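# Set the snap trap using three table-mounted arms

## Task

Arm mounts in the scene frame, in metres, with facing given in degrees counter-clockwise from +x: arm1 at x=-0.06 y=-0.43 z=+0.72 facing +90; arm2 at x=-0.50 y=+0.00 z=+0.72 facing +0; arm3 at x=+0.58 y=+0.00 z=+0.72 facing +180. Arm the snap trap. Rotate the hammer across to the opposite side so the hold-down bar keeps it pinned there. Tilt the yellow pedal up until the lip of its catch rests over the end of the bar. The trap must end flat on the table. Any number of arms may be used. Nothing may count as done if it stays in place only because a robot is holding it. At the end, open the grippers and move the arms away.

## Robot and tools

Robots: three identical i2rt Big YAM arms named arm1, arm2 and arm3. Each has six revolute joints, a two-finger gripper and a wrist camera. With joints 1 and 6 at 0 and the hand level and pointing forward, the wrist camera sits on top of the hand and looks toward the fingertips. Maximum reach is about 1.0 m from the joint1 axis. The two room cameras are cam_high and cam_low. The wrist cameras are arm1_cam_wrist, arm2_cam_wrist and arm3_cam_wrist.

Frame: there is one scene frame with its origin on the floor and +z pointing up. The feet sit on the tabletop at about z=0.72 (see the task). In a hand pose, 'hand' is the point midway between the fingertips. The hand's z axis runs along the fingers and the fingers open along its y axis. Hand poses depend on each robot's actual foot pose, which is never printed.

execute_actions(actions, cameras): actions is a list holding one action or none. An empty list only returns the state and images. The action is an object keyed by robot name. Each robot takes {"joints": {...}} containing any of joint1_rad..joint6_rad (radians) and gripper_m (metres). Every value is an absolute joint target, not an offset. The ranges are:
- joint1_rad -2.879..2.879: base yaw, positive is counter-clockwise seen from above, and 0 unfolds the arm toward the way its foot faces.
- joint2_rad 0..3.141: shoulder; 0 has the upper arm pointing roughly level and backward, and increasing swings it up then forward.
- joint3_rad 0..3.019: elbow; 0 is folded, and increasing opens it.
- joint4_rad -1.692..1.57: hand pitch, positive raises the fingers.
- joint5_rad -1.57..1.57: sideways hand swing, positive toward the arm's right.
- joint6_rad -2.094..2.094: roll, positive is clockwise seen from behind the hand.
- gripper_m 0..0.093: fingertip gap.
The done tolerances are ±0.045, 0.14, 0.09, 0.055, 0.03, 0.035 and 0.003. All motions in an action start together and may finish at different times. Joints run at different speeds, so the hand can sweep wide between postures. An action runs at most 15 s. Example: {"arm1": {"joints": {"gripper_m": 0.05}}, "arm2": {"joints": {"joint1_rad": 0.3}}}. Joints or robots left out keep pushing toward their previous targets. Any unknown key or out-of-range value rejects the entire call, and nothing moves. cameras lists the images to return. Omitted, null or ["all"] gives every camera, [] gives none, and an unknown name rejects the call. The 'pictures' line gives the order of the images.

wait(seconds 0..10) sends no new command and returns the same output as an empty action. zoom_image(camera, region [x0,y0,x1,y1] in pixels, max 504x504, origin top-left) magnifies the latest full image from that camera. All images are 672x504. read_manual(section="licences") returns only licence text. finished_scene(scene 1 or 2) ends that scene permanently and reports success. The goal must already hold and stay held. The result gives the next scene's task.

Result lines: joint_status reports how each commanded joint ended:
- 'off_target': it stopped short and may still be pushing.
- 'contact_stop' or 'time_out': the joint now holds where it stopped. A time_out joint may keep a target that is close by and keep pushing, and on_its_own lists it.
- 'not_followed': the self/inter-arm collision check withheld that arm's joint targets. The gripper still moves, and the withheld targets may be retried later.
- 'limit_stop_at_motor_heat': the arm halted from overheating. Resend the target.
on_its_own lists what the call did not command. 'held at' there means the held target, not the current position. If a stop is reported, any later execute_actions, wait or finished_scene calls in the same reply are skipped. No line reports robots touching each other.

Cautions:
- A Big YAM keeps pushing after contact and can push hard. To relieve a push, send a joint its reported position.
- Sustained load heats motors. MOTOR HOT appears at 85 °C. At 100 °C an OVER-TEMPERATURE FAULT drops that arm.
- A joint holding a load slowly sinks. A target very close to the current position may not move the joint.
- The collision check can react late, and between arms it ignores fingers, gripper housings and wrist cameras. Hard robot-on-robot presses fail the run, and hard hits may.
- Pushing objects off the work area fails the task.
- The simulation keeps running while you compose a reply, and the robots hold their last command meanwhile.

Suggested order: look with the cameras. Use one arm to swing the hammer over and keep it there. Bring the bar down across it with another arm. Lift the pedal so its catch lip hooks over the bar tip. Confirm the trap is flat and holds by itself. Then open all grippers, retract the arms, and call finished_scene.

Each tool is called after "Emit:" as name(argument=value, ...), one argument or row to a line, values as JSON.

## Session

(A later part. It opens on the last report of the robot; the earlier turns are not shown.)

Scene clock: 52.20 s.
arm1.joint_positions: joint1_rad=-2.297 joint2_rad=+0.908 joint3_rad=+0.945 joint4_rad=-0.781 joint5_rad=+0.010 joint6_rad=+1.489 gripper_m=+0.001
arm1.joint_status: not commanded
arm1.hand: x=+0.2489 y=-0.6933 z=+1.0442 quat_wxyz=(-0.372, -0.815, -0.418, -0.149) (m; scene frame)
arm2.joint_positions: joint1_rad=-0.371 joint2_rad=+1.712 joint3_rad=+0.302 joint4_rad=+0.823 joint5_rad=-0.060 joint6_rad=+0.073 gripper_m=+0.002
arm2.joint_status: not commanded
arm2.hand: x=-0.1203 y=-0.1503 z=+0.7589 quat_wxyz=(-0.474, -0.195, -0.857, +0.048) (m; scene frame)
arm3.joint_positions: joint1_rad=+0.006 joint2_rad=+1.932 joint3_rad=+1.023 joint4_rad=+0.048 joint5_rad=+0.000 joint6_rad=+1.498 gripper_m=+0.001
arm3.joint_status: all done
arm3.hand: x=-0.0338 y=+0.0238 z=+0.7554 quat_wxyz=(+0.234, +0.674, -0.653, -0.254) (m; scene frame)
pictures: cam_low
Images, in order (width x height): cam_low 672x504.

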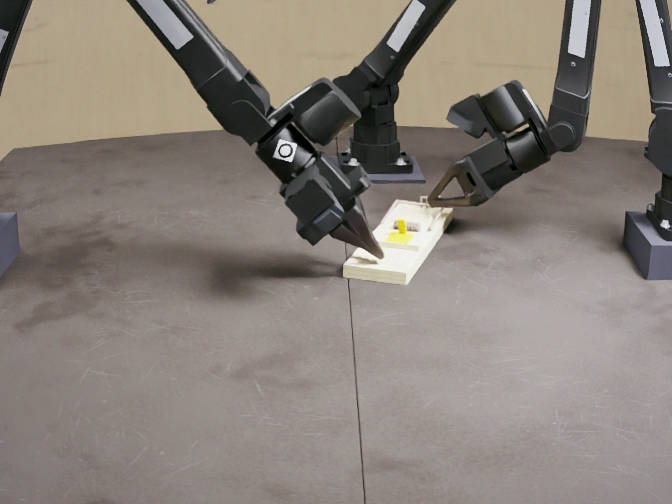

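Emit:
execute_actions(
  actions=[
    {"arm2":{"joints":{"joint4_rad":0.74}},"arm3":{"joints":{"joint2_rad":1.75,"joint3_rad":0.95}}},
  ],
  cameras=[],
)

Emit:
execute_actions(
  actions=[
    {"arm3":{"joints":{"joint1_rad":0.35}}},
  ],
  cameras=[],
)

Emit:
execute_actions(
  actions=[
    {"arm3":{"joints":{"joint2_rad":2.09,"joint3_rad":1.2,"joint4_rad":0.23}}},
  ],
  cameras=["cam_low","cam_high","arm3_cam_wrist","arm2_cam_wrist"],
)

Scene clock: 54.27 s.
arm1.joint_positions: joint1_rad=-2.297 joint2_rad=+0.908 joint3_rad=+0.945 joint4_rad=-0.781 joint5_rad=+0.010 joint6_rad=+1.489 gripper_m=+0.001
arm1.joint_status: not commanded
arm1.hand: x=+0.2489 y=-0.6933 z=+1.0442 quat_wxyz=(-0.372, -0.815, -0.418, -0.149) (m; scene frame)
arm2.joint_positions: joint1_rad=-0.372 joint2_rad=+1.712 joint3_rad=+0.309 joint4_rad=+0.796 joint5_rad=-0.059 joint6_rad=+0.073 gripper_m=+0.002
arm2.joint_status: joint4_rad time_out (moved -0.027 of -0.083)
arm2.on_its_own: joint4_rad reads +0.796 and still pushes toward +0.740 since a time_out
arm2.hand: x=-0.1205 y=-0.1506 z=+0.7553 quat_wxyz=(-0.466, -0.196, -0.862, +0.047) (m; scene frame)
arm3.joint_positions: joint1_rad=+0.006 joint2_rad=+1.753 joint3_rad=+0.950 joint4_rad=+0.042 joint5_rad=+0.000 joint6_rad=+1.498 gripper_m=+0.001
arm3.joint_status: all done
arm3.hand: x=-0.0206 y=+0.0241 z=+0.8290 quat_wxyz=(+0.265, +0.660, -0.641, -0.289) (m; scene frame)
pictures: none
No camera images: the call's "cameras" was empty. Leave "cameras" out to get every camera's image.

not run: a stop came earlier in this reply.

not run: a stop came earlier in this reply.

Emit:
execute_actions(
  actions=[
    {"arm3":{"joints":{"joint1_rad":0.35}}},
  ],
  cameras=[],
)

Emit:
execute_actions(
  actions=[
    {"arm3":{"joints":{"joint2_rad":2.09,"joint3_rad":1.2,"joint4_rad":0.23}}},
  ],
  cameras=["cam_low","cam_high","arm3_cam_wrist","arm2_cam_wrist"],
)

Scene clock: 55.73 s.
arm1.joint_positions: joint1_rad=-2.297 joint2_rad=+0.908 joint3_rad=+0.945 joint4_rad=-0.781 joint5_rad=+0.010 joint6_rad=+1.489 gripper_m=+0.001
arm1.joint_status: not commanded
arm1.hand: x=+0.2489 y=-0.6933 z=+1.0442 quat_wxyz=(-0.372, -0.815, -0.418, -0.149) (m; scene frame)
arm2.joint_positions: joint1_rad=-0.372 joint2_rad=+1.712 joint3_rad=+0.309 joint4_rad=+0.796 joint5_rad=-0.059 joint6_rad=+0.073 gripper_m=+0.002
arm2.joint_status: not commanded
arm2.on_its_own: joint4_rad reads +0.796 and still pushes toward +0.740 since a time_out
arm2.hand: x=-0.1205 y=-0.1506 z=+0.7553 quat_wxyz=(-0.466, -0.196, -0.862, +0.047) (m; scene frame)
arm3.joint_positions: joint1_rad=+0.353 joint2_rad=+1.753 joint3_rad=+0.950 joint4_rad=+0.042 joint5_rad=-0.001 joint6_rad=+1.498 gripper_m=+0.001
arm3.joint_status: all done
arm3.hand: x=+0.0072 y=-0.1817 z=+0.8313 quat_wxyz=(+0.313, +0.760, -0.516, -0.240) (m; scene frame)
pictures: none
No camera images: the call's "cameras" was empty. Leave "cameras" out to get every camera's image.

Scene clock: 57.07 s.
arm1.joint_positions: joint1_rad=-2.297 joint2_rad=+0.908 joint3_rad=+0.945 joint4_rad=-0.781 joint5_rad=+0.010 joint6_rad=+1.489 gripper_m=+0.001
arm1.joint_status: not commanded
arm1.hand: x=+0.2489 y=-0.6933 z=+1.0442 quat_wxyz=(-0.372, -0.815, -0.418, -0.149) (m; scene frame)
arm2.joint_positions: joint1_rad=-0.372 joint2_rad=+1.712 joint3_rad=+0.309 joint4_rad=+0.796 joint5_rad=-0.059 joint6_rad=+0.073 gripper_m=+0.002
arm2.joint_status: not commanded
arm2.on_its_own: joint4_rad reads +0.796 and still pushes toward +0.740 since a time_out
arm2.hand: x=-0.1205 y=-0.1506 z=+0.7553 quat_wxyz=(-0.466, -0.196, -0.862, +0.047) (m; scene frame)
arm3.joint_positions: joint1_rad=+0.353 joint2_rad=+2.084 joint3_rad=+1.168 joint4_rad=+0.222 joint5_rad=-0.001 joint6_rad=+1.498 gripper_m=+0.001
arm3.joint_status: all done
arm3.hand: x=-0.0758 y=-0.2091 z=+0.7511 quat_wxyz=(+0.336, +0.749, -0.509, -0.258) (m; scene frame)
pictures: arm2_cam_wrist, arm3_cam_wrist, cam_high, cam_low
Images, in order (width x height): arm2_cam_wrist 672x504, arm3_cam_wrist 672x504, cam_high 672x504, cam_low 672x504.

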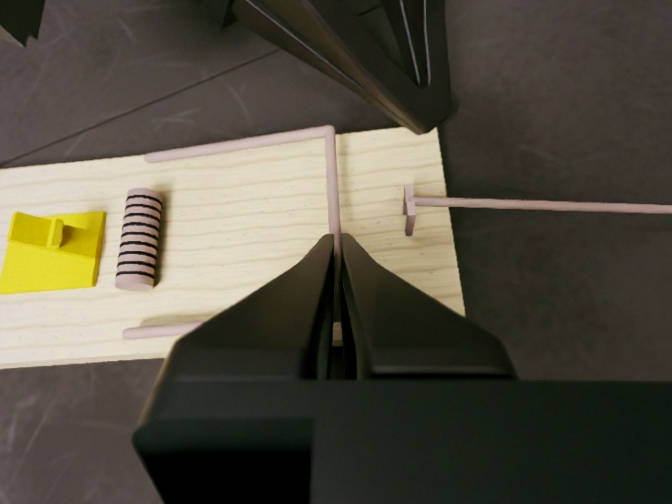

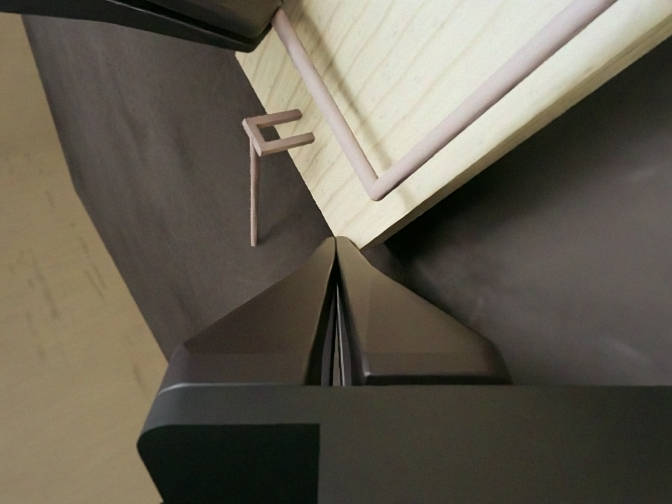

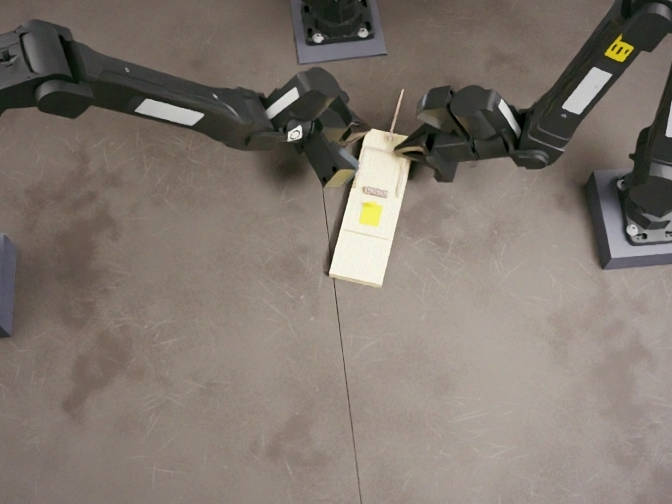

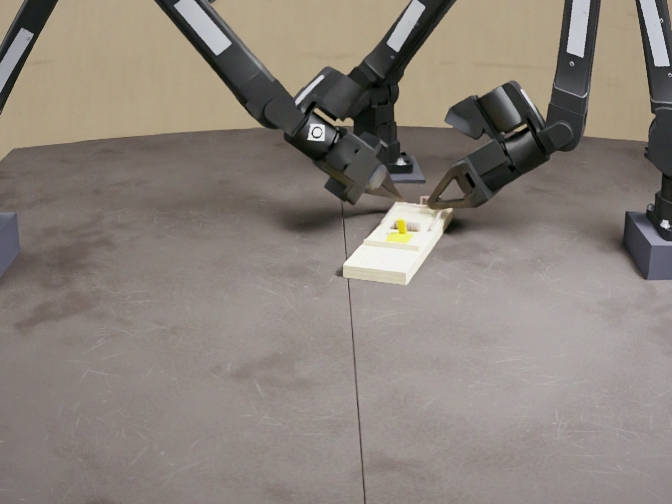

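Emit:
execute_actions(
  actions=[
    {"arm3":{"joints":{"joint1_rad":0.40}}},
  ],
  cameras=[],
)

Emit:
execute_actions(
  actions=[
    {"arm3":{"joints":{"joint2_rad":2.18,"joint3_rad":1.35,"joint4_rad":0.16}}},
  ],
  cameras=[],
)

Emit:
execute_actions(
  actions=[
    {"arm3":{"joints":{"joint2_rad":2.25,"joint3_rad":1.51,"joint4_rad":0.085}}},
  ],
  cameras=["cam_high","arm3_cam_wrist","arm2_cam_wrist"],
)

Scene clock: 58.20 s.
arm1.joint_positions: joint1_rad=-2.297 joint2_rad=+0.908 joint3_rad=+0.945 joint4_rad=-0.781 joint5_rad=+0.010 joint6_rad=+1.489 gripper_m=+0.001
arm1.joint_status: not commanded
arm1.hand: x=+0.2489 y=-0.6933 z=+1.0442 quat_wxyz=(-0.372, -0.815, -0.418, -0.149) (m; scene frame)
arm2.joint_positions: joint1_rad=-0.372 joint2_rad=+1.712 joint3_rad=+0.309 joint4_rad=+0.796 joint5_rad=-0.059 joint6_rad=+0.073 gripper_m=+0.002
arm2.joint_status: not commanded
arm2.on_its_own: joint4_rad reads +0.796 and still pushes toward +0.740 since a time_out
arm2.hand: x=-0.1205 y=-0.1506 z=+0.7553 quat_wxyz=(-0.466, -0.196, -0.862, +0.047) (m; scene frame)
arm3.joint_positions: joint1_rad=+0.404 joint2_rad=+2.084 joint3_rad=+1.168 joint4_rad=+0.222 joint5_rad=-0.001 joint6_rad=+1.498 gripper_m=+0.001
arm3.joint_status: all done
arm3.hand: x=-0.0643 y=-0.2424 z=+0.7515 quat_wxyz=(+0.343, +0.762, -0.490, -0.250) (m; scene frame)
pictures: none
No camera images: the call's "cameras" was empty. Leave "cameras" out to get every camera's image.

Scene clock: 59.03 s.
arm1.joint_positions: joint1_rad=-2.297 joint2_rad=+0.908 joint3_rad=+0.945 joint4_rad=-0.781 joint5_rad=+0.010 joint6_rad=+1.489 gripper_m=+0.001
arm1.joint_status: not commanded
arm1.hand: x=+0.2489 y=-0.6933 z=+1.0442 quat_wxyz=(-0.372, -0.815, -0.418, -0.149) (m; scene frame)
arm2.joint_positions: joint1_rad=-0.372 joint2_rad=+1.712 joint3_rad=+0.309 joint4_rad=+0.796 joint5_rad=-0.059 joint6_rad=+0.073 gripper_m=+0.002
arm2.joint_status: not commanded
arm2.on_its_own: joint4_rad reads +0.796 and still pushes toward +0.740 since a time_out
arm2.hand: x=-0.1205 y=-0.1506 z=+0.7553 quat_wxyz=(-0.466, -0.196, -0.862, +0.047) (m; scene frame)
arm3.joint_positions: joint1_rad=+0.404 joint2_rad=+2.163 joint3_rad=+1.302 joint4_rad=+0.168 joint5_rad=-0.001 joint6_rad=+1.498 gripper_m=+0.001
arm3.joint_status: all done
arm3.hand: x=-0.1012 y=-0.2563 z=+0.7451 quat_wxyz=(+0.344, +0.761, -0.490, -0.250) (m; scene frame)
pictures: none
No camera images: the call's "cameras" was empty. Leave "cameras" out to get every camera's image.

Scene clock: 59.87 s.
arm1.joint_positions: joint1_rad=-2.297 joint2_rad=+0.908 joint3_rad=+0.945 joint4_rad=-0.781 joint5_rad=+0.010 joint6_rad=+1.489 gripper_m=+0.001
arm1.joint_status: not commanded
arm1.hand: x=+0.2489 y=-0.6933 z=+1.0442 quat_wxyz=(-0.372, -0.815, -0.418, -0.149) (m; scene frame)
arm2.joint_positions: joint1_rad=-0.376 joint2_rad=+1.712 joint3_rad=+0.309 joint4_rad=+0.795 joint5_rad=-0.055 joint6_rad=+0.074 gripper_m=+0.002
arm2.joint_status: not commanded
arm2.hand: x=-0.1216 y=-0.1527 z=+0.7549 quat_wxyz=(-0.465, -0.200, -0.861, +0.049) (m; scene frame)
arm3.joint_positions: joint1_rad=+0.404 joint2_rad=+2.234 joint3_rad=+1.455 joint4_rad=+0.091 joint5_rad=-0.001 joint6_rad=+1.498 gripper_m=+0.001
arm3.joint_status: all done
arm3.hand: x=-0.1408 y=-0.2712 z=+0.7473 quat_wxyz=(+0.345, +0.761, -0.489, -0.251) (m; scene frame)
pictures: arm2_cam_wrist, arm3_cam_wrist, cam_high
Images, in order (width x height): arm2_cam_wrist 672x504, arm3_cam_wrist 672x504, cam_high 672x504.

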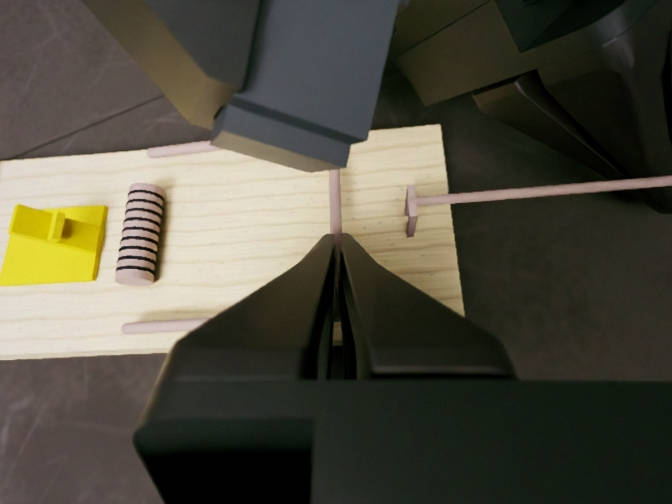

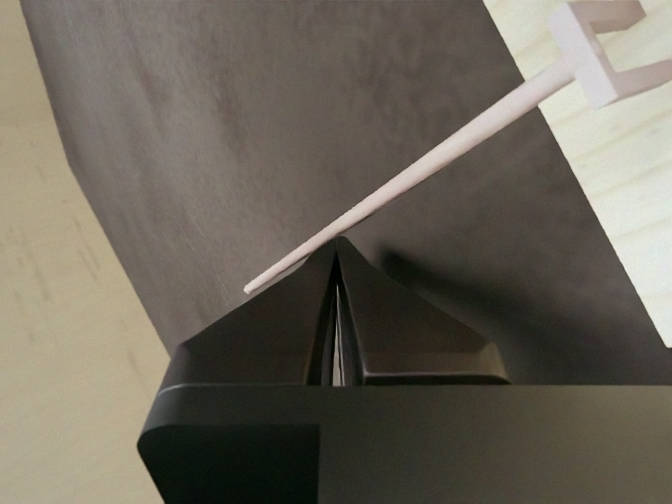

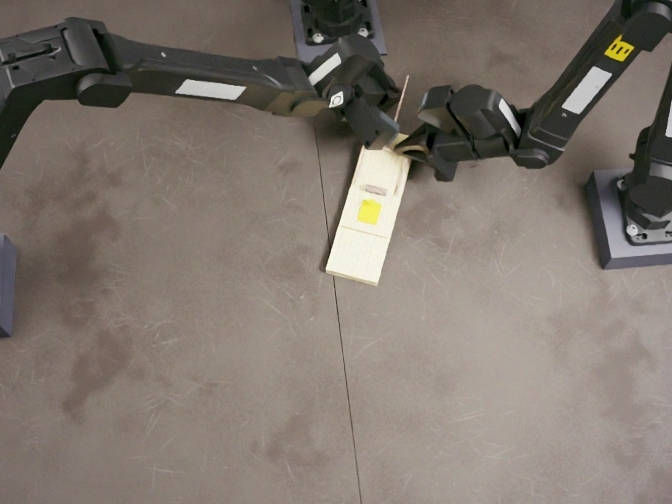

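Emit:
execute_actions(
  actions=[
    {"arm3":{"joints":{"joint2_rad":2.19,"joint3_rad":1.46,"joint4_rad":0.2,"joint1_rad":0.385}}},
  ],
  cameras=["cam_low","arm3_cam_wrist","arm2_cam_wrist"],
)

Scene clock: 60.90 s.
arm1.joint_positions: joint1_rad=-2.297 joint2_rad=+0.908 joint3_rad=+0.945 joint4_rad=-0.781 joint5_rad=+0.010 joint6_rad=+1.489 gripper_m=+0.001
arm1.joint_status: not commanded
arm1.hand: x=+0.2489 y=-0.6933 z=+1.0442 quat_wxyz=(-0.372, -0.815, -0.418, -0.149) (m; scene frame)
arm2.joint_positions: joint1_rad=-0.381 joint2_rad=+1.712 joint3_rad=+0.309 joint4_rad=+0.791 joint5_rad=-0.051 joint6_rad=+0.075 gripper_m=+0.002
arm2.joint_status: not commanded
arm2.hand: x=-0.1230 y=-0.1550 z=+0.7542 quat_wxyz=(-0.463, -0.204, -0.861, +0.051) (m; scene frame)
arm3.joint_positions: joint1_rad=+0.403 joint2_rad=+2.232 joint3_rad=+1.455 joint4_rad=+0.176 joint5_rad=-0.001 joint6_rad=+1.498 gripper_m=+0.001
arm3.joint_status: all done
arm3.hand: x=-0.1532 y=-0.2750 z=+0.7654 quat_wxyz=(+0.376, +0.744, -0.479, -0.275) (m; scene frame)
pictures: arm2_cam_wrist, arm3_cam_wrist, cam_low
Images, in order (width x height): arm2_cam_wrist 672x504, arm3_cam_wrist 672x504, cam_low 672x504.

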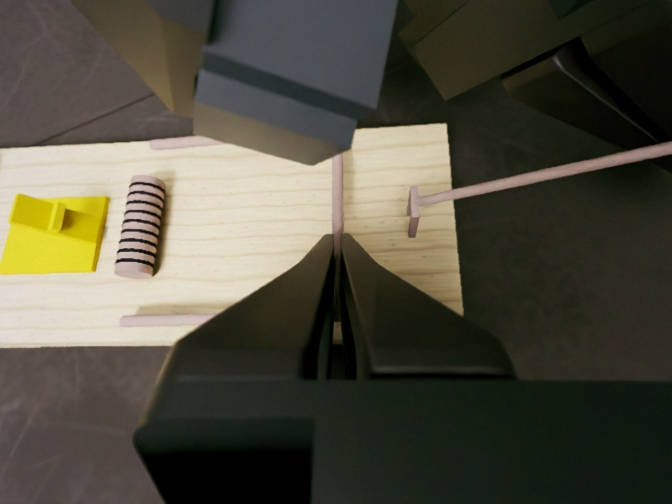

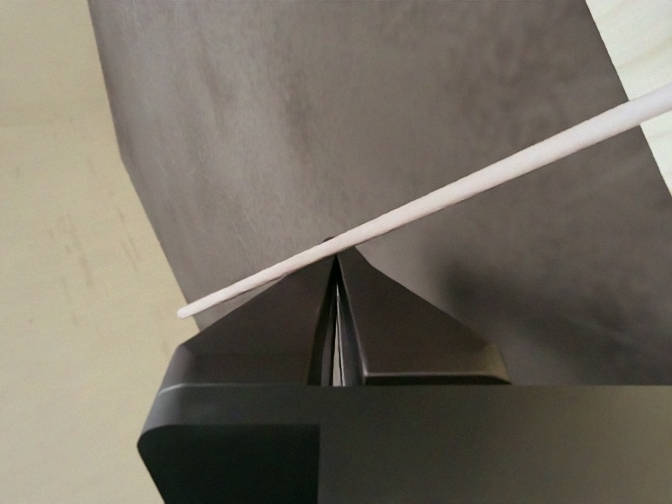

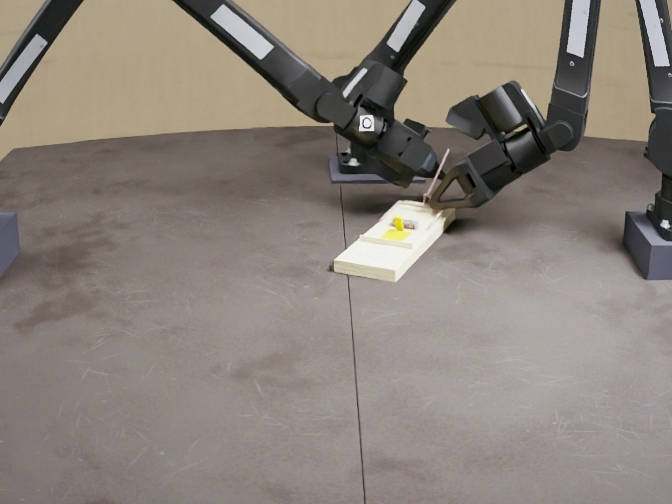

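Emit:
execute_actions(
  actions=[
    {"arm3":{"joints":{"joint2_rad":2.12,"joint3_rad":1.42,"joint4_rad":0.14,"joint1_rad":0.375}}},
  ],
  cameras=[],
)

Emit:
execute_actions(
  actions=[
    {"arm3":{"joints":{"joint6_rad":-1.5}}},
  ],
  cameras=["cam_low","cam_high","arm2_cam_wrist"],
)

Scene clock: 62.13 s.
arm1.joint_positions: joint1_rad=-2.297 joint2_rad=+0.908 joint3_rad=+0.945 joint4_rad=-0.781 joint5_rad=+0.010 joint6_rad=+1.489 gripper_m=+0.001
arm1.joint_status: not commanded
arm1.hand: x=+0.2489 y=-0.6933 z=+1.0442 quat_wxyz=(-0.372, -0.815, -0.418, -0.149) (m; scene frame)
arm2.joint_positions: joint1_rad=-0.381 joint2_rad=+1.712 joint3_rad=+0.309 joint4_rad=+0.790 joint5_rad=-0.050 joint6_rad=+0.076 gripper_m=+0.002
arm2.joint_status: not commanded
arm2.hand: x=-0.1232 y=-0.1550 z=+0.7539 quat_wxyz=(-0.462, -0.204, -0.862, +0.051) (m; scene frame)
arm3.joint_positions: joint1_rad=+0.388 joint2_rad=+2.148 joint3_rad=+1.421 joint4_rad=+0.143 joint5_rad=-0.002 joint6_rad=+1.498 gripper_m=+0.001
arm3.joint_status: all done
arm3.hand: x=-0.1508 y=-0.2612 z=+0.8060 quat_wxyz=(+0.381, +0.737, -0.482, -0.282) (m; scene frame)
pictures: none
No camera images: the call's "cameras" was empty. Leave "cameras" out to get every camera's image.

Scene clock: 64.83 s.
arm1.joint_positions: joint1_rad=-2.297 joint2_rad=+0.908 joint3_rad=+0.945 joint4_rad=-0.781 joint5_rad=+0.010 joint6_rad=+1.489 gripper_m=+0.001
arm1.joint_status: not commanded
arm1.hand: x=+0.2489 y=-0.6933 z=+1.0442 quat_wxyz=(-0.372, -0.815, -0.418, -0.149) (m; scene frame)
arm2.joint_positions: joint1_rad=-0.381 joint2_rad=+1.712 joint3_rad=+0.309 joint4_rad=+0.789 joint5_rad=-0.050 joint6_rad=+0.077 gripper_m=+0.002
arm2.joint_status: not commanded
arm2.hand: x=-0.1231 y=-0.1550 z=+0.7538 quat_wxyz=(-0.462, -0.204, -0.862, +0.051) (m; scene frame)
arm3.joint_positions: joint1_rad=+0.384 joint2_rad=+2.148 joint3_rad=+1.421 joint4_rad=+0.141 joint5_rad=-0.002 joint6_rad=-1.491 gripper_m=+0.001
arm3.joint_status: all done
arm3.hand: x=-0.1515 y=-0.2583 z=+0.8055 quat_wxyz=(-0.252, +0.539, +0.697, -0.400) (m; scene frame)
pictures: arm2_cam_wrist, cam_high, cam_low
Images, in order (width x height): arm2_cam_wrist 672x504, cam_high 672x504, cam_low 672x504.

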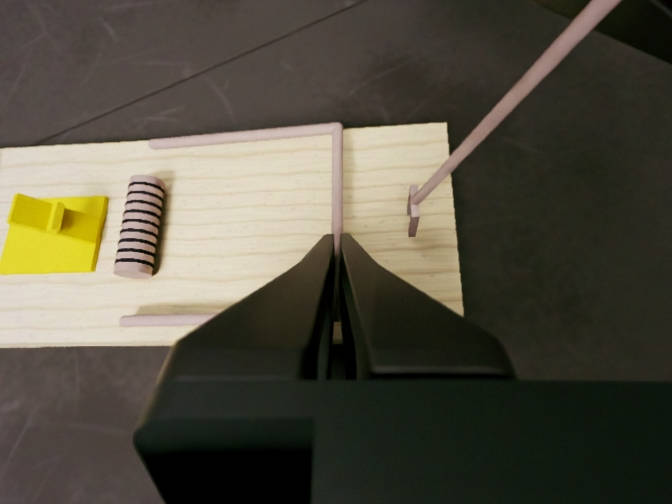

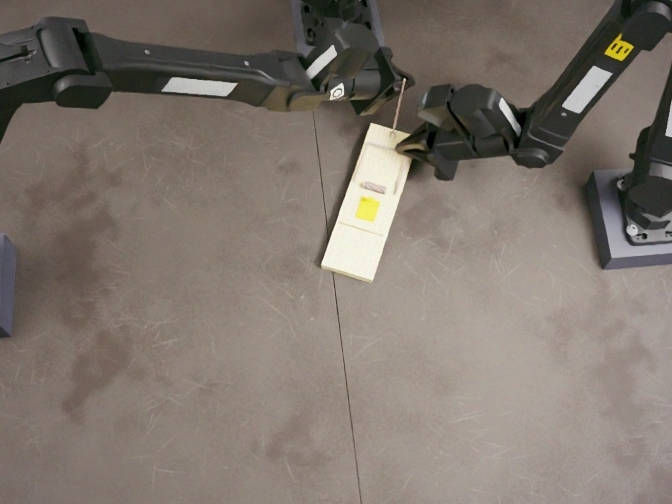

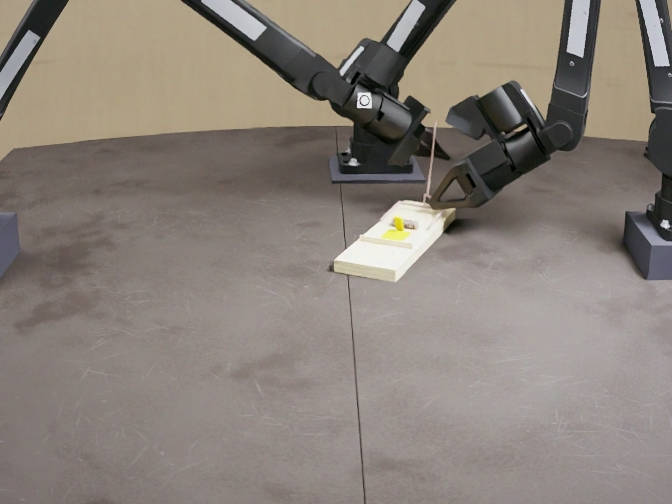

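Emit:
execute_actions(
  actions=[
    {"arm3":{"joints":{"joint2_rad":2.07,"joint3_rad":1.33,"joint4_rad":0.2,"joint1_rad":0.34}}},
  ],
  cameras=["arm2_cam_wrist"],
)

Emit:
execute_actions(
  actions=[
    {"arm3":{"joints":{"joint2_rad":2.03,"joint3_rad":1.24,"joint4_rad":0.25,"joint1_rad":0.295}}},
  ],
  cameras=["cam_low","cam_high","arm2_cam_wrist"],
)

Scene clock: 65.97 s.
arm1.joint_positions: joint1_rad=-2.297 joint2_rad=+0.908 joint3_rad=+0.945 joint4_rad=-0.781 joint5_rad=+0.010 joint6_rad=+1.489 gripper_m=+0.001
arm1.joint_status: not commanded
arm1.hand: x=+0.2489 y=-0.6933 z=+1.0442 quat_wxyz=(-0.372, -0.815, -0.418, -0.149) (m; scene frame)
arm2.joint_positions: joint1_rad=-0.381 joint2_rad=+1.712 joint3_rad=+0.310 joint4_rad=+0.789 joint5_rad=-0.050 joint6_rad=+0.077 gripper_m=+0.002
arm2.joint_status: not commanded
arm2.hand: x=-0.1230 y=-0.1551 z=+0.7540 quat_wxyz=(-0.462, -0.204, -0.861, +0.051) (m; scene frame)
arm3.joint_positions: joint1_rad=+0.339 joint2_rad=+2.103 joint3_rad=+1.338 joint4_rad=+0.182 joint5_rad=-0.002 joint6_rad=-1.492 gripper_m=+0.001
arm3.joint_status: all done
arm3.hand: x=-0.1412 y=-0.2187 z=+0.8071 quat_wxyz=(-0.262, +0.554, +0.685, -0.395) (m; scene frame)
pictures: arm2_cam_wrist
Images, in order (width x height): arm2_cam_wrist 672x504.

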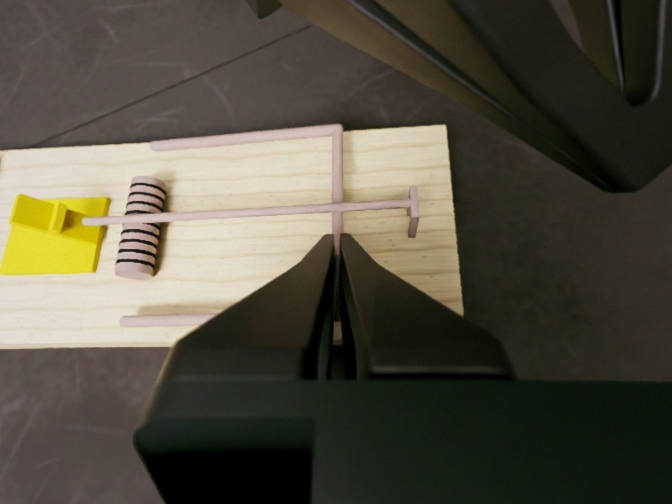

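Scene clock: 66.73 s.
arm1.joint_positions: joint1_rad=-2.297 joint2_rad=+0.908 joint3_rad=+0.945 joint4_rad=-0.781 joint5_rad=+0.010 joint6_rad=+1.489 gripper_m=+0.001
arm1.joint_status: not commanded
arm1.hand: x=+0.2489 y=-0.6933 z=+1.0442 quat_wxyz=(-0.372, -0.815, -0.418, -0.149) (m; scene frame)
arm2.joint_positions: joint1_rad=-0.381 joint2_rad=+1.712 joint3_rad=+0.310 joint4_rad=+0.789 joint5_rad=-0.050 joint6_rad=+0.077 gripper_m=+0.002
arm2.joint_status: not commanded
arm2.hand: x=-0.1230 y=-0.1551 z=+0.7540 quat_wxyz=(-0.462, -0.204, -0.861, +0.051) (m; scene frame)
arm3.joint_positions: joint1_rad=+0.292 joint2_rad=+2.060 joint3_rad=+1.248 joint4_rad=+0.232 joint5_rad=-0.002 joint6_rad=-1.492 gripper_m=+0.001
arm3.joint_status: all done
arm3.hand: x=-0.1262 y=-0.1782 z=+0.8050 quat_wxyz=(-0.272, +0.569, +0.671, -0.389) (m; scene frame)
pictures: arm2_cam_wrist, cam_high, cam_low
Images, in order (width x height): arm2_cam_wrist 672x504, cam_high 672x504, cam_low 672x504.

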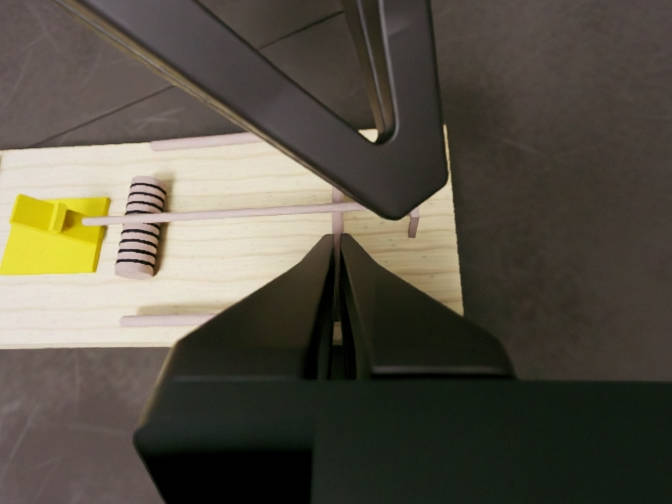

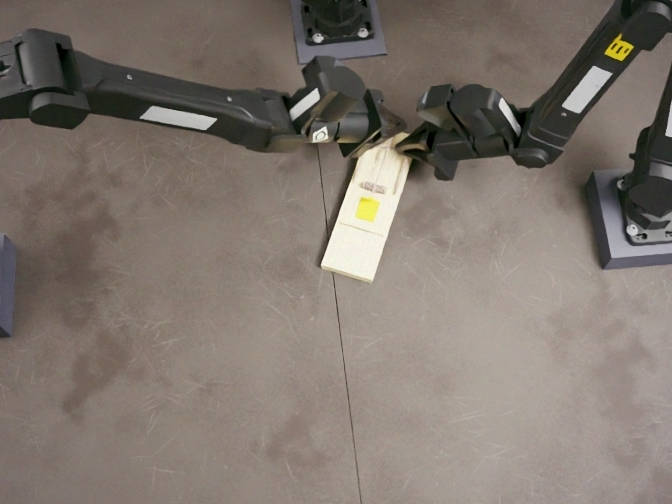

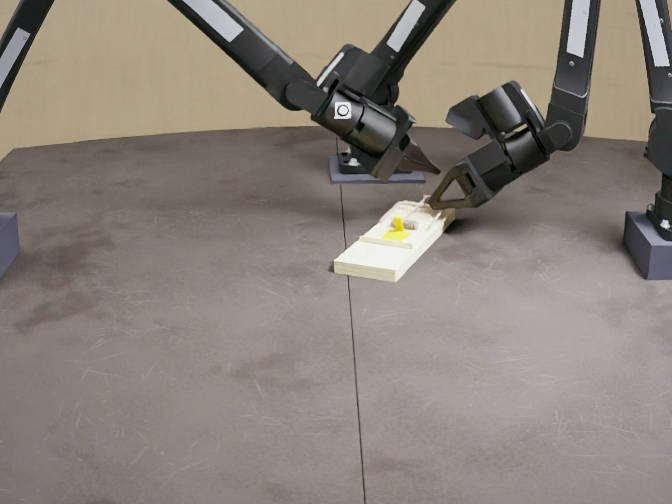

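Emit:
execute_actions(
  actions=[
    {"arm3":{"joints":{"joint2_rad":1.92,"joint3_rad":1.03,"joint4_rad":0.32,"joint1_rad":0.22}}},
  ],
  cameras=[],
)

Emit:
execute_actions(
  actions=[
    {"arm3":{"joints":{"joint1_rad":0.12,"joint6_rad":1.5}}},
  ],
  cameras=[],
)

Emit:
execute_actions(
  actions=[
    {"arm3":{"joints":{"joint2_rad":2.02,"joint4_rad":0.38}}},
  ],
  cameras=["cam_low","cam_high","arm2_cam_wrist","arm3_cam_wrist"],
)

Scene clock: 68.13 s.
arm1.joint_positions: joint1_rad=-2.297 joint2_rad=+0.908 joint3_rad=+0.945 joint4_rad=-0.781 joint5_rad=+0.010 joint6_rad=+1.489 gripper_m=+0.001
arm1.joint_status: not commanded
arm1.hand: x=+0.2489 y=-0.6933 z=+1.0442 quat_wxyz=(-0.372, -0.815, -0.418, -0.149) (m; scene frame)
arm2.joint_positions: joint1_rad=-0.381 joint2_rad=+1.712 joint3_rad=+0.310 joint4_rad=+0.789 joint5_rad=-0.050 joint6_rad=+0.077 gripper_m=+0.002
arm2.joint_status: not commanded
arm2.hand: x=-0.1230 y=-0.1551 z=+0.7540 quat_wxyz=(-0.462, -0.204, -0.861, +0.051) (m; scene frame)
arm3.joint_positions: joint1_rad=+0.212 joint2_rad=+1.932 joint3_rad=+1.036 joint4_rad=+0.304 joint5_rad=-0.002 joint6_rad=-1.492 gripper_m=+0.001
arm3.joint_status: all done
arm3.hand: x=-0.0726 y=-0.1104 z=+0.8087 quat_wxyz=(-0.284, +0.597, +0.650, -0.373) (m; scene frame)
pictures: none
No camera images: the call's "cameras" was empty. Leave "cameras" out to get every camera's image.

Scene clock: 70.83 s.
arm1.joint_positions: joint1_rad=-2.297 joint2_rad=+0.908 joint3_rad=+0.945 joint4_rad=-0.781 joint5_rad=+0.010 joint6_rad=+1.489 gripper_m=+0.001
arm1.joint_status: not commanded
arm1.hand: x=+0.2489 y=-0.6933 z=+1.0442 quat_wxyz=(-0.372, -0.815, -0.418, -0.149) (m; scene frame)
arm2.joint_positions: joint1_rad=-0.381 joint2_rad=+1.712 joint3_rad=+0.310 joint4_rad=+0.789 joint5_rad=-0.050 joint6_rad=+0.077 gripper_m=+0.002
arm2.joint_status: not commanded
arm2.hand: x=-0.1230 y=-0.1551 z=+0.7540 quat_wxyz=(-0.462, -0.204, -0.861, +0.051) (m; scene frame)
arm3.joint_positions: joint1_rad=+0.113 joint2_rad=+1.932 joint3_rad=+1.036 joint4_rad=+0.304 joint5_rad=-0.002 joint6_rad=+1.491 gripper_m=+0.001
arm3.joint_status: all done
arm3.hand: x=-0.0804 y=-0.0452 z=+0.8079 quat_wxyz=(+0.333, +0.668, -0.578, -0.329) (m; scene frame)
pictures: none
No camera images: the call's "cameras" was empty. Leave "cameras" out to get every camera's image.

Scene clock: 71.73 s.
arm1.joint_positions: joint1_rad=-2.297 joint2_rad=+0.908 joint3_rad=+0.945 joint4_rad=-0.781 joint5_rad=+0.010 joint6_rad=+1.489 gripper_m=+0.001
arm1.joint_status: not commanded
arm1.hand: x=+0.2489 y=-0.6933 z=+1.0442 quat_wxyz=(-0.372, -0.815, -0.418, -0.149) (m; scene frame)
arm2.joint_positions: joint1_rad=-0.381 joint2_rad=+1.712 joint3_rad=+0.310 joint4_rad=+0.789 joint5_rad=-0.050 joint6_rad=+0.077 gripper_m=+0.002
arm2.joint_status: not commanded
arm2.hand: x=-0.1230 y=-0.1551 z=+0.7540 quat_wxyz=(-0.462, -0.204, -0.861, +0.051) (m; scene frame)
arm3.joint_positions: joint1_rad=+0.113 joint2_rad=+2.010 joint3_rad=+1.036 joint4_rad=+0.365 joint5_rad=-0.002 joint6_rad=+1.493 gripper_m=+0.001
arm3.joint_status: all done
arm3.hand: x=-0.0791 y=-0.0455 z=+0.7706 quat_wxyz=(+0.329, +0.670, -0.581, -0.324) (m; scene frame)
pictures: arm2_cam_wrist, arm3_cam_wrist, cam_high, cam_low
Images, in order (width x height): arm2_cam_wrist 672x504, arm3_cam_wrist 672x504, cam_high 672x504, cam_low 672x504.

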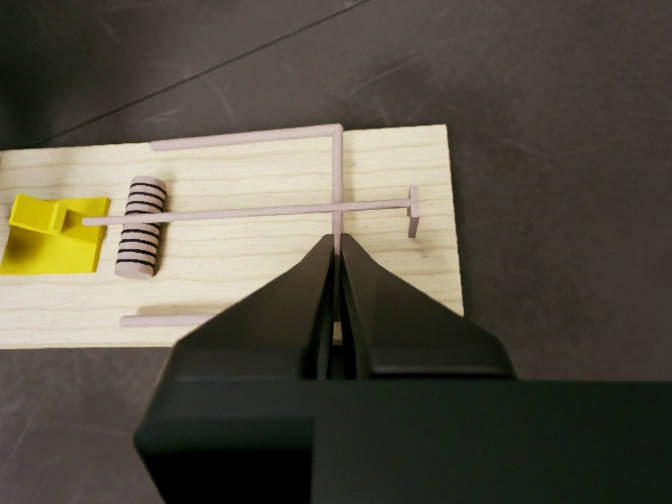

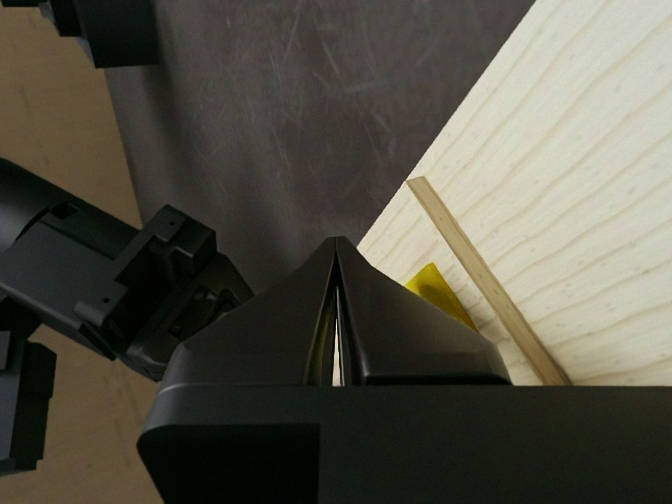

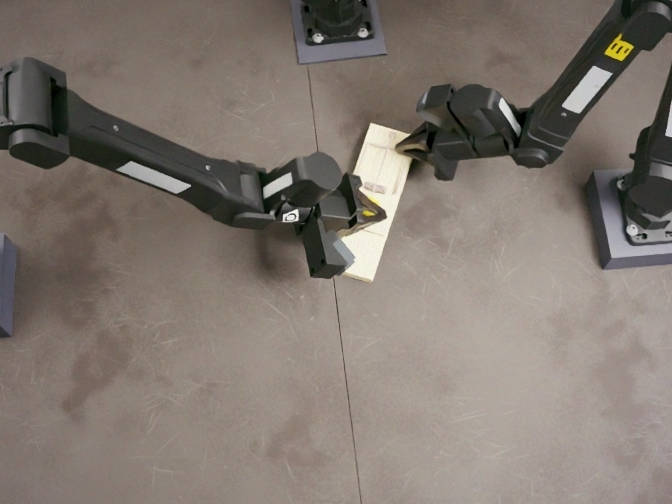

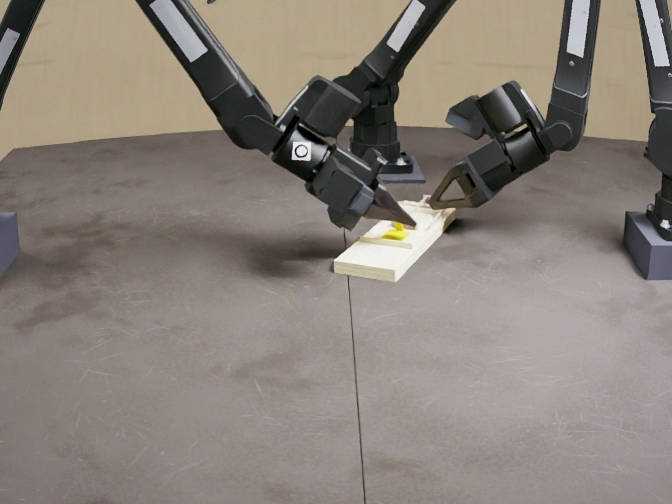

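Emit:
execute_actions(
  actions=[
    {"arm3":{"joints":{"joint1_rad":0.095}}},
  ],
  cameras=[],
)

Emit:
execute_actions(
  actions=[
    {"arm3":{"joints":{"joint2_rad":1.96,"joint3_rad":0.96,"joint4_rad":0.43}}},
  ],
  cameras=["cam_low","cam_high"],
)

Emit:
zoom_image(
  camera="cam_low",
  region=[320, 170, 480, 290],
)

Emit:
zoom_image(
  camera="cam_high",
  region=[310, 130, 430, 260],
)

Scene clock: 72.73 s.
arm1.joint_positions: joint1_rad=-2.297 joint2_rad=+0.908 joint3_rad=+0.945 joint4_rad=-0.781 joint5_rad=+0.010 joint6_rad=+1.489 gripper_m=+0.001
arm1.joint_status: not commanded
arm1.hand: x=+0.2489 y=-0.6933 z=+1.0442 quat_wxyz=(-0.372, -0.815, -0.418, -0.149) (m; scene frame)
arm2.joint_positions: joint1_rad=-0.381 joint2_rad=+1.712 joint3_rad=+0.310 joint4_rad=+0.789 joint5_rad=-0.050 joint6_rad=+0.077 gripper_m=+0.002
arm2.joint_status: not commanded
arm2.hand: x=-0.1230 y=-0.1551 z=+0.7540 quat_wxyz=(-0.462, -0.204, -0.861, +0.051) (m; scene frame)
arm3.joint_positions: joint1_rad=+0.101 joint2_rad=+2.010 joint3_rad=+1.036 joint4_rad=+0.365 joint5_rad=-0.002 joint6_rad=+1.493 gripper_m=+0.001
arm3.joint_status: all done
arm3.hand: x=-0.0796 y=-0.0377 z=+0.7705 quat_wxyz=(+0.327, +0.667, -0.585, -0.326) (m; scene frame)
pictures: none
No camera images: the call's "cameras" was empty. Leave "cameras" out to get every camera's image.

Scene clock: 73.60 s.
arm1.joint_positions: joint1_rad=-2.297 joint2_rad=+0.908 joint3_rad=+0.945 joint4_rad=-0.781 joint5_rad=+0.010 joint6_rad=+1.489 gripper_m=+0.001
arm1.joint_status: not commanded
arm1.hand: x=+0.2489 y=-0.6933 z=+1.0442 quat_wxyz=(-0.372, -0.815, -0.418, -0.149) (m; scene frame)
arm2.joint_positions: joint1_rad=-0.381 joint2_rad=+1.712 joint3_rad=+0.310 joint4_rad=+0.789 joint5_rad=-0.050 joint6_rad=+0.077 gripper_m=+0.002
arm2.joint_status: not commanded
arm2.hand: x=-0.1230 y=-0.1551 z=+0.7540 quat_wxyz=(-0.462, -0.204, -0.861, +0.051) (m; scene frame)
arm3.joint_positions: joint1_rad=+0.101 joint2_rad=+1.993 joint3_rad=+0.964 joint4_rad=+0.413 joint5_rad=-0.002 joint6_rad=+1.493 gripper_m=+0.001
arm3.joint_status: all done
arm3.hand: x=-0.0554 y=-0.0364 z=+0.7612 quat_wxyz=(+0.324, +0.668, -0.586, -0.323) (m; scene frame)
pictures: cam_high, cam_low
Images, in order (width x height): cam_high 672x504, cam_low 672x504.

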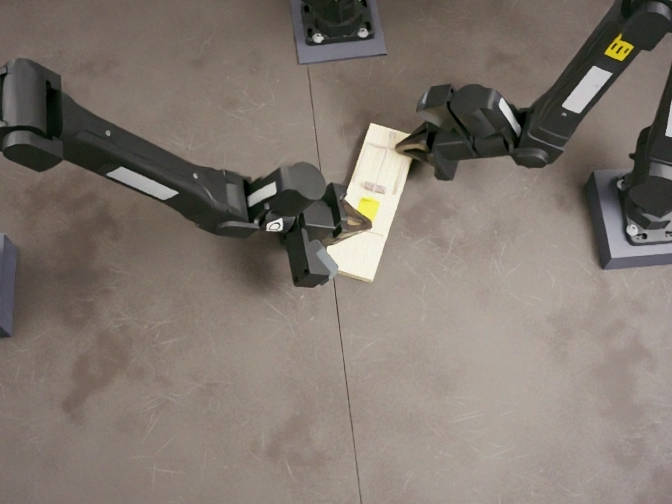

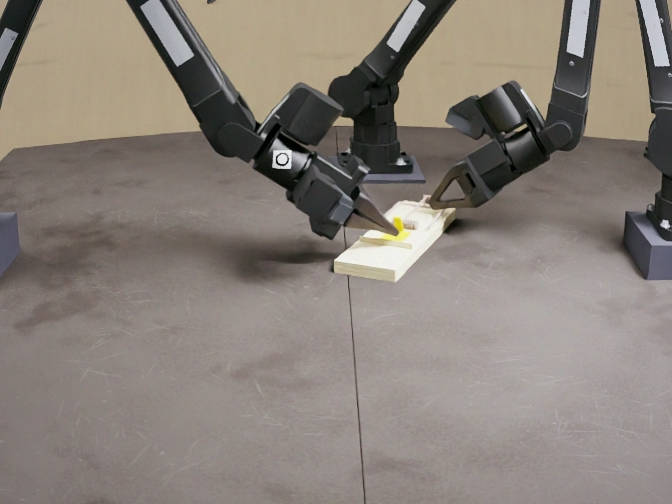

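Region (320, 170, 480, 290) of cam_low's 672x504 image, scaled by 3.150, with more detail than that image has; it fills the top 378 rows of this view, and the rest is white.

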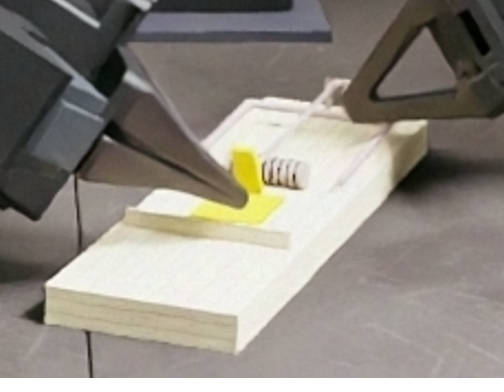

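Region (310, 130, 430, 260) of cam_high's 672x504 image, scaled by 3.877, with more detail than that image has; it fills the left 465 columns of this view, and the rest is white.

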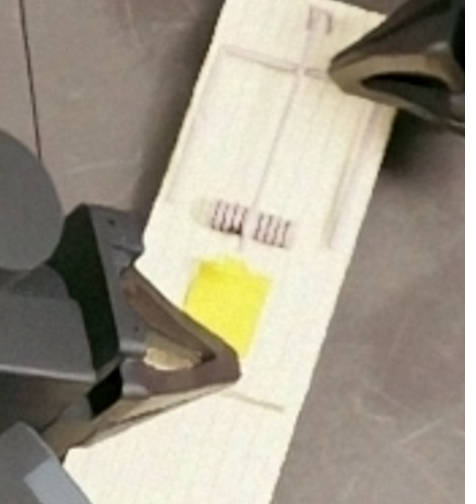

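Emit:
execute_actions(
  actions=[
    {"arm3":{"joints":{"joint1_rad":0.14,"joint3_rad":1.03,"joint4_rad":0.38}}},
  ],
  cameras=["cam_low","arm2_cam_wrist"],
)

Emit:
zoom_image(
  camera="cam_low",
  region=[320, 170, 480, 290],
)

Scene clock: 74.53 s.
arm1.joint_positions: joint1_rad=-2.297 joint2_rad=+0.908 joint3_rad=+0.945 joint4_rad=-0.781 joint5_rad=+0.010 joint6_rad=+1.489 gripper_m=+0.001
arm1.joint_status: not commanded
arm1.hand: x=+0.2489 y=-0.6933 z=+1.0442 quat_wxyz=(-0.372, -0.815, -0.418, -0.149) (m; scene frame)
arm2.joint_positions: joint1_rad=-0.381 joint2_rad=+1.712 joint3_rad=+0.310 joint4_rad=+0.789 joint5_rad=-0.050 joint6_rad=+0.077 gripper_m=+0.002
arm2.joint_status: not commanded
arm2.hand: x=-0.1230 y=-0.1551 z=+0.7540 quat_wxyz=(-0.462, -0.204, -0.861, +0.051) (m; scene frame)
arm3.joint_positions: joint1_rad=+0.140 joint2_rad=+1.992 joint3_rad=+0.989 joint4_rad=+0.388 joint5_rad=-0.002 joint6_rad=+1.493 gripper_m=+0.001
arm3.joint_status: all done
arm3.hand: x=-0.0617 y=-0.0616 z=+0.7673 quat_wxyz=(+0.331, +0.679, -0.573, -0.317) (m; scene frame)
pictures: arm2_cam_wrist, cam_low
Images, in order (width x height): arm2_cam_wrist 672x504, cam_low 672x504.

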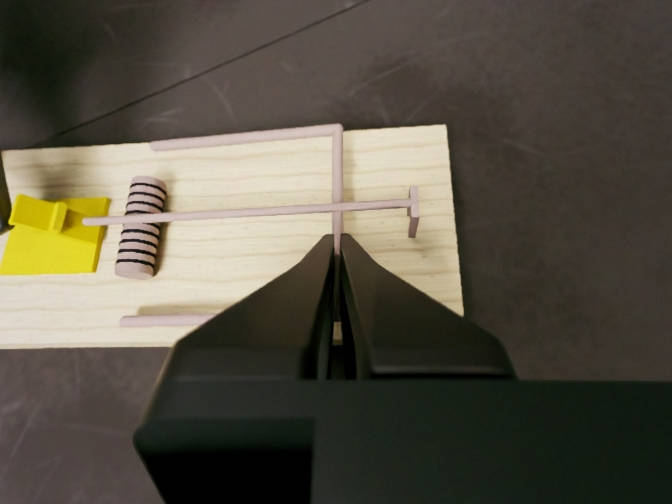

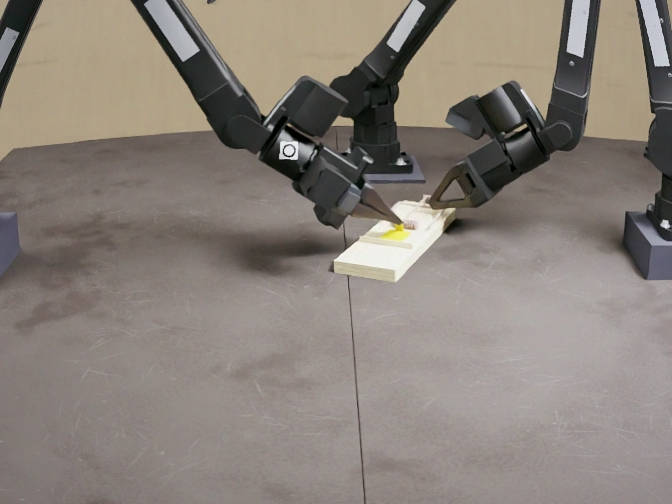

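Region (320, 170, 480, 290) of cam_low's 672x504 image, scaled by 3.150, with more detail than that image has; it fills the top 378 rows of this view, and the rest is white.

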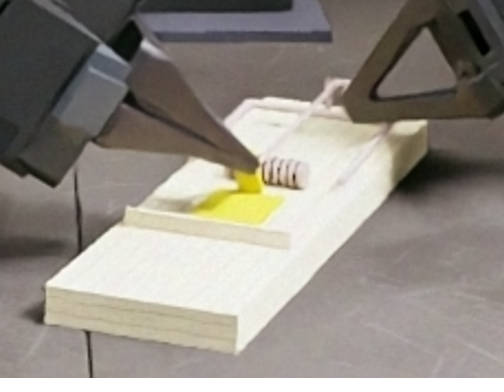

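Tip is near the top of the catch; lower slightly and push.

Emit:
execute_actions(
  actions=[
    {"arm3":{"joints":{"joint2_rad":2.025}}},
  ],
  cameras=[],
)

Emit:
execute_actions(
  actions=[
    {"arm3":{"joints":{"joint1_rad":0.158}}},
  ],
  cameras=["cam_low","arm2_cam_wrist"],
)

Emit:
zoom_image(
  camera="cam_low",
  region=[320, 170, 480, 290],
)

Scene clock: 75.47 s.
arm1.joint_positions: joint1_rad=-2.297 joint2_rad=+0.908 joint3_rad=+0.945 joint4_rad=-0.781 joint5_rad=+0.010 joint6_rad=+1.489 gripper_m=+0.001
arm1.joint_status: not commanded
arm1.hand: x=+0.2489 y=-0.6933 z=+1.0442 quat_wxyz=(-0.372, -0.815, -0.418, -0.149) (m; scene frame)
arm2.joint_positions: joint1_rad=-0.381 joint2_rad=+1.712 joint3_rad=+0.310 joint4_rad=+0.789 joint5_rad=-0.050 joint6_rad=+0.077 gripper_m=+0.002
arm2.joint_status: not commanded
arm2.hand: x=-0.1230 y=-0.1551 z=+0.7540 quat_wxyz=(-0.462, -0.204, -0.861, +0.051) (m; scene frame)
arm3.joint_positions: joint1_rad=+0.140 joint2_rad=+1.998 joint3_rad=+0.989 joint4_rad=+0.388 joint5_rad=-0.002 joint6_rad=+1.493 gripper_m=+0.001
arm3.joint_status: all done
arm3.hand: x=-0.0609 y=-0.0616 z=+0.7637 quat_wxyz=(+0.329, +0.680, -0.574, -0.315) (m; scene frame)
pictures: none
No camera images: the call's "cameras" was empty. Leave "cameras" out to get every camera's image.

Scene clock: 76.10 s.
arm1.joint_positions: joint1_rad=-2.297 joint2_rad=+0.908 joint3_rad=+0.945 joint4_rad=-0.781 joint5_rad=+0.010 joint6_rad=+1.489 gripper_m=+0.001
arm1.joint_status: not commanded
arm1.hand: x=+0.2489 y=-0.6933 z=+1.0442 quat_wxyz=(-0.372, -0.815, -0.418, -0.149) (m; scene frame)
arm2.joint_positions: joint1_rad=-0.381 joint2_rad=+1.712 joint3_rad=+0.310 joint4_rad=+0.789 joint5_rad=-0.050 joint6_rad=+0.077 gripper_m=+0.002
arm2.joint_status: not commanded
arm2.hand: x=-0.1230 y=-0.1551 z=+0.7540 quat_wxyz=(-0.462, -0.204, -0.861, +0.051) (m; scene frame)
arm3.joint_positions: joint1_rad=+0.151 joint2_rad=+1.998 joint3_rad=+0.989 joint4_rad=+0.388 joint5_rad=-0.002 joint6_rad=+1.493 gripper_m=+0.001
arm3.joint_status: all done
arm3.hand: x=-0.0601 y=-0.0689 z=+0.7638 quat_wxyz=(+0.331, +0.684, -0.570, -0.313) (m; scene frame)
pictures: arm2_cam_wrist, cam_low
Images, in order (width x height): arm2_cam_wrist 672x504, cam_low 672x504.

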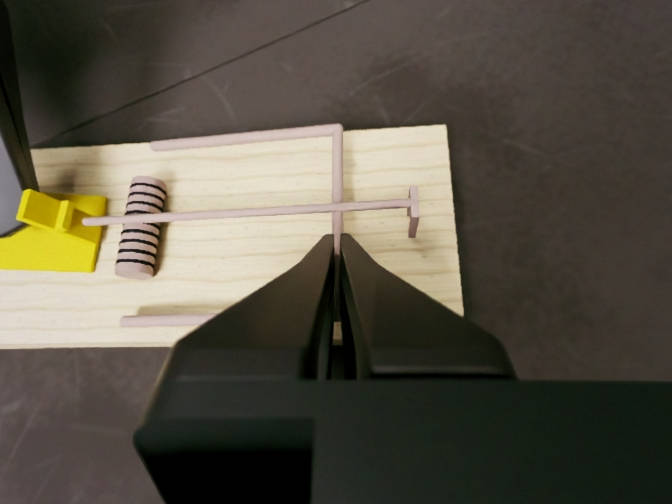

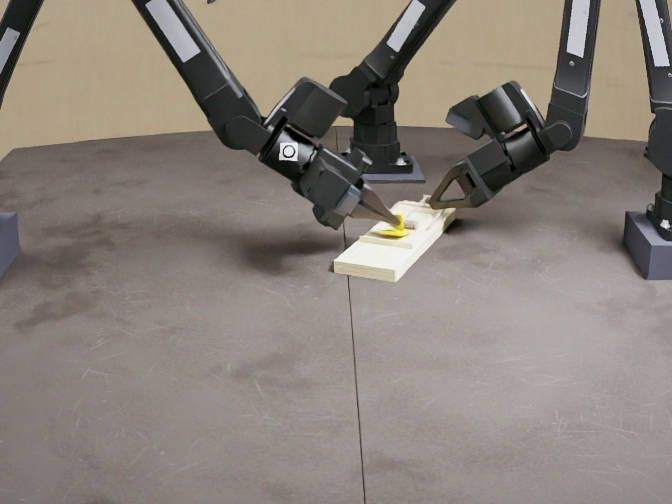

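Region (320, 170, 480, 290) of cam_low's 672x504 image, scaled by 3.150, with more detail than that image has; it fills the top 378 rows of this view, and the rest is white.

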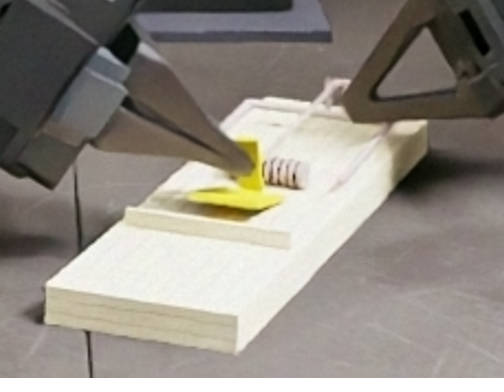

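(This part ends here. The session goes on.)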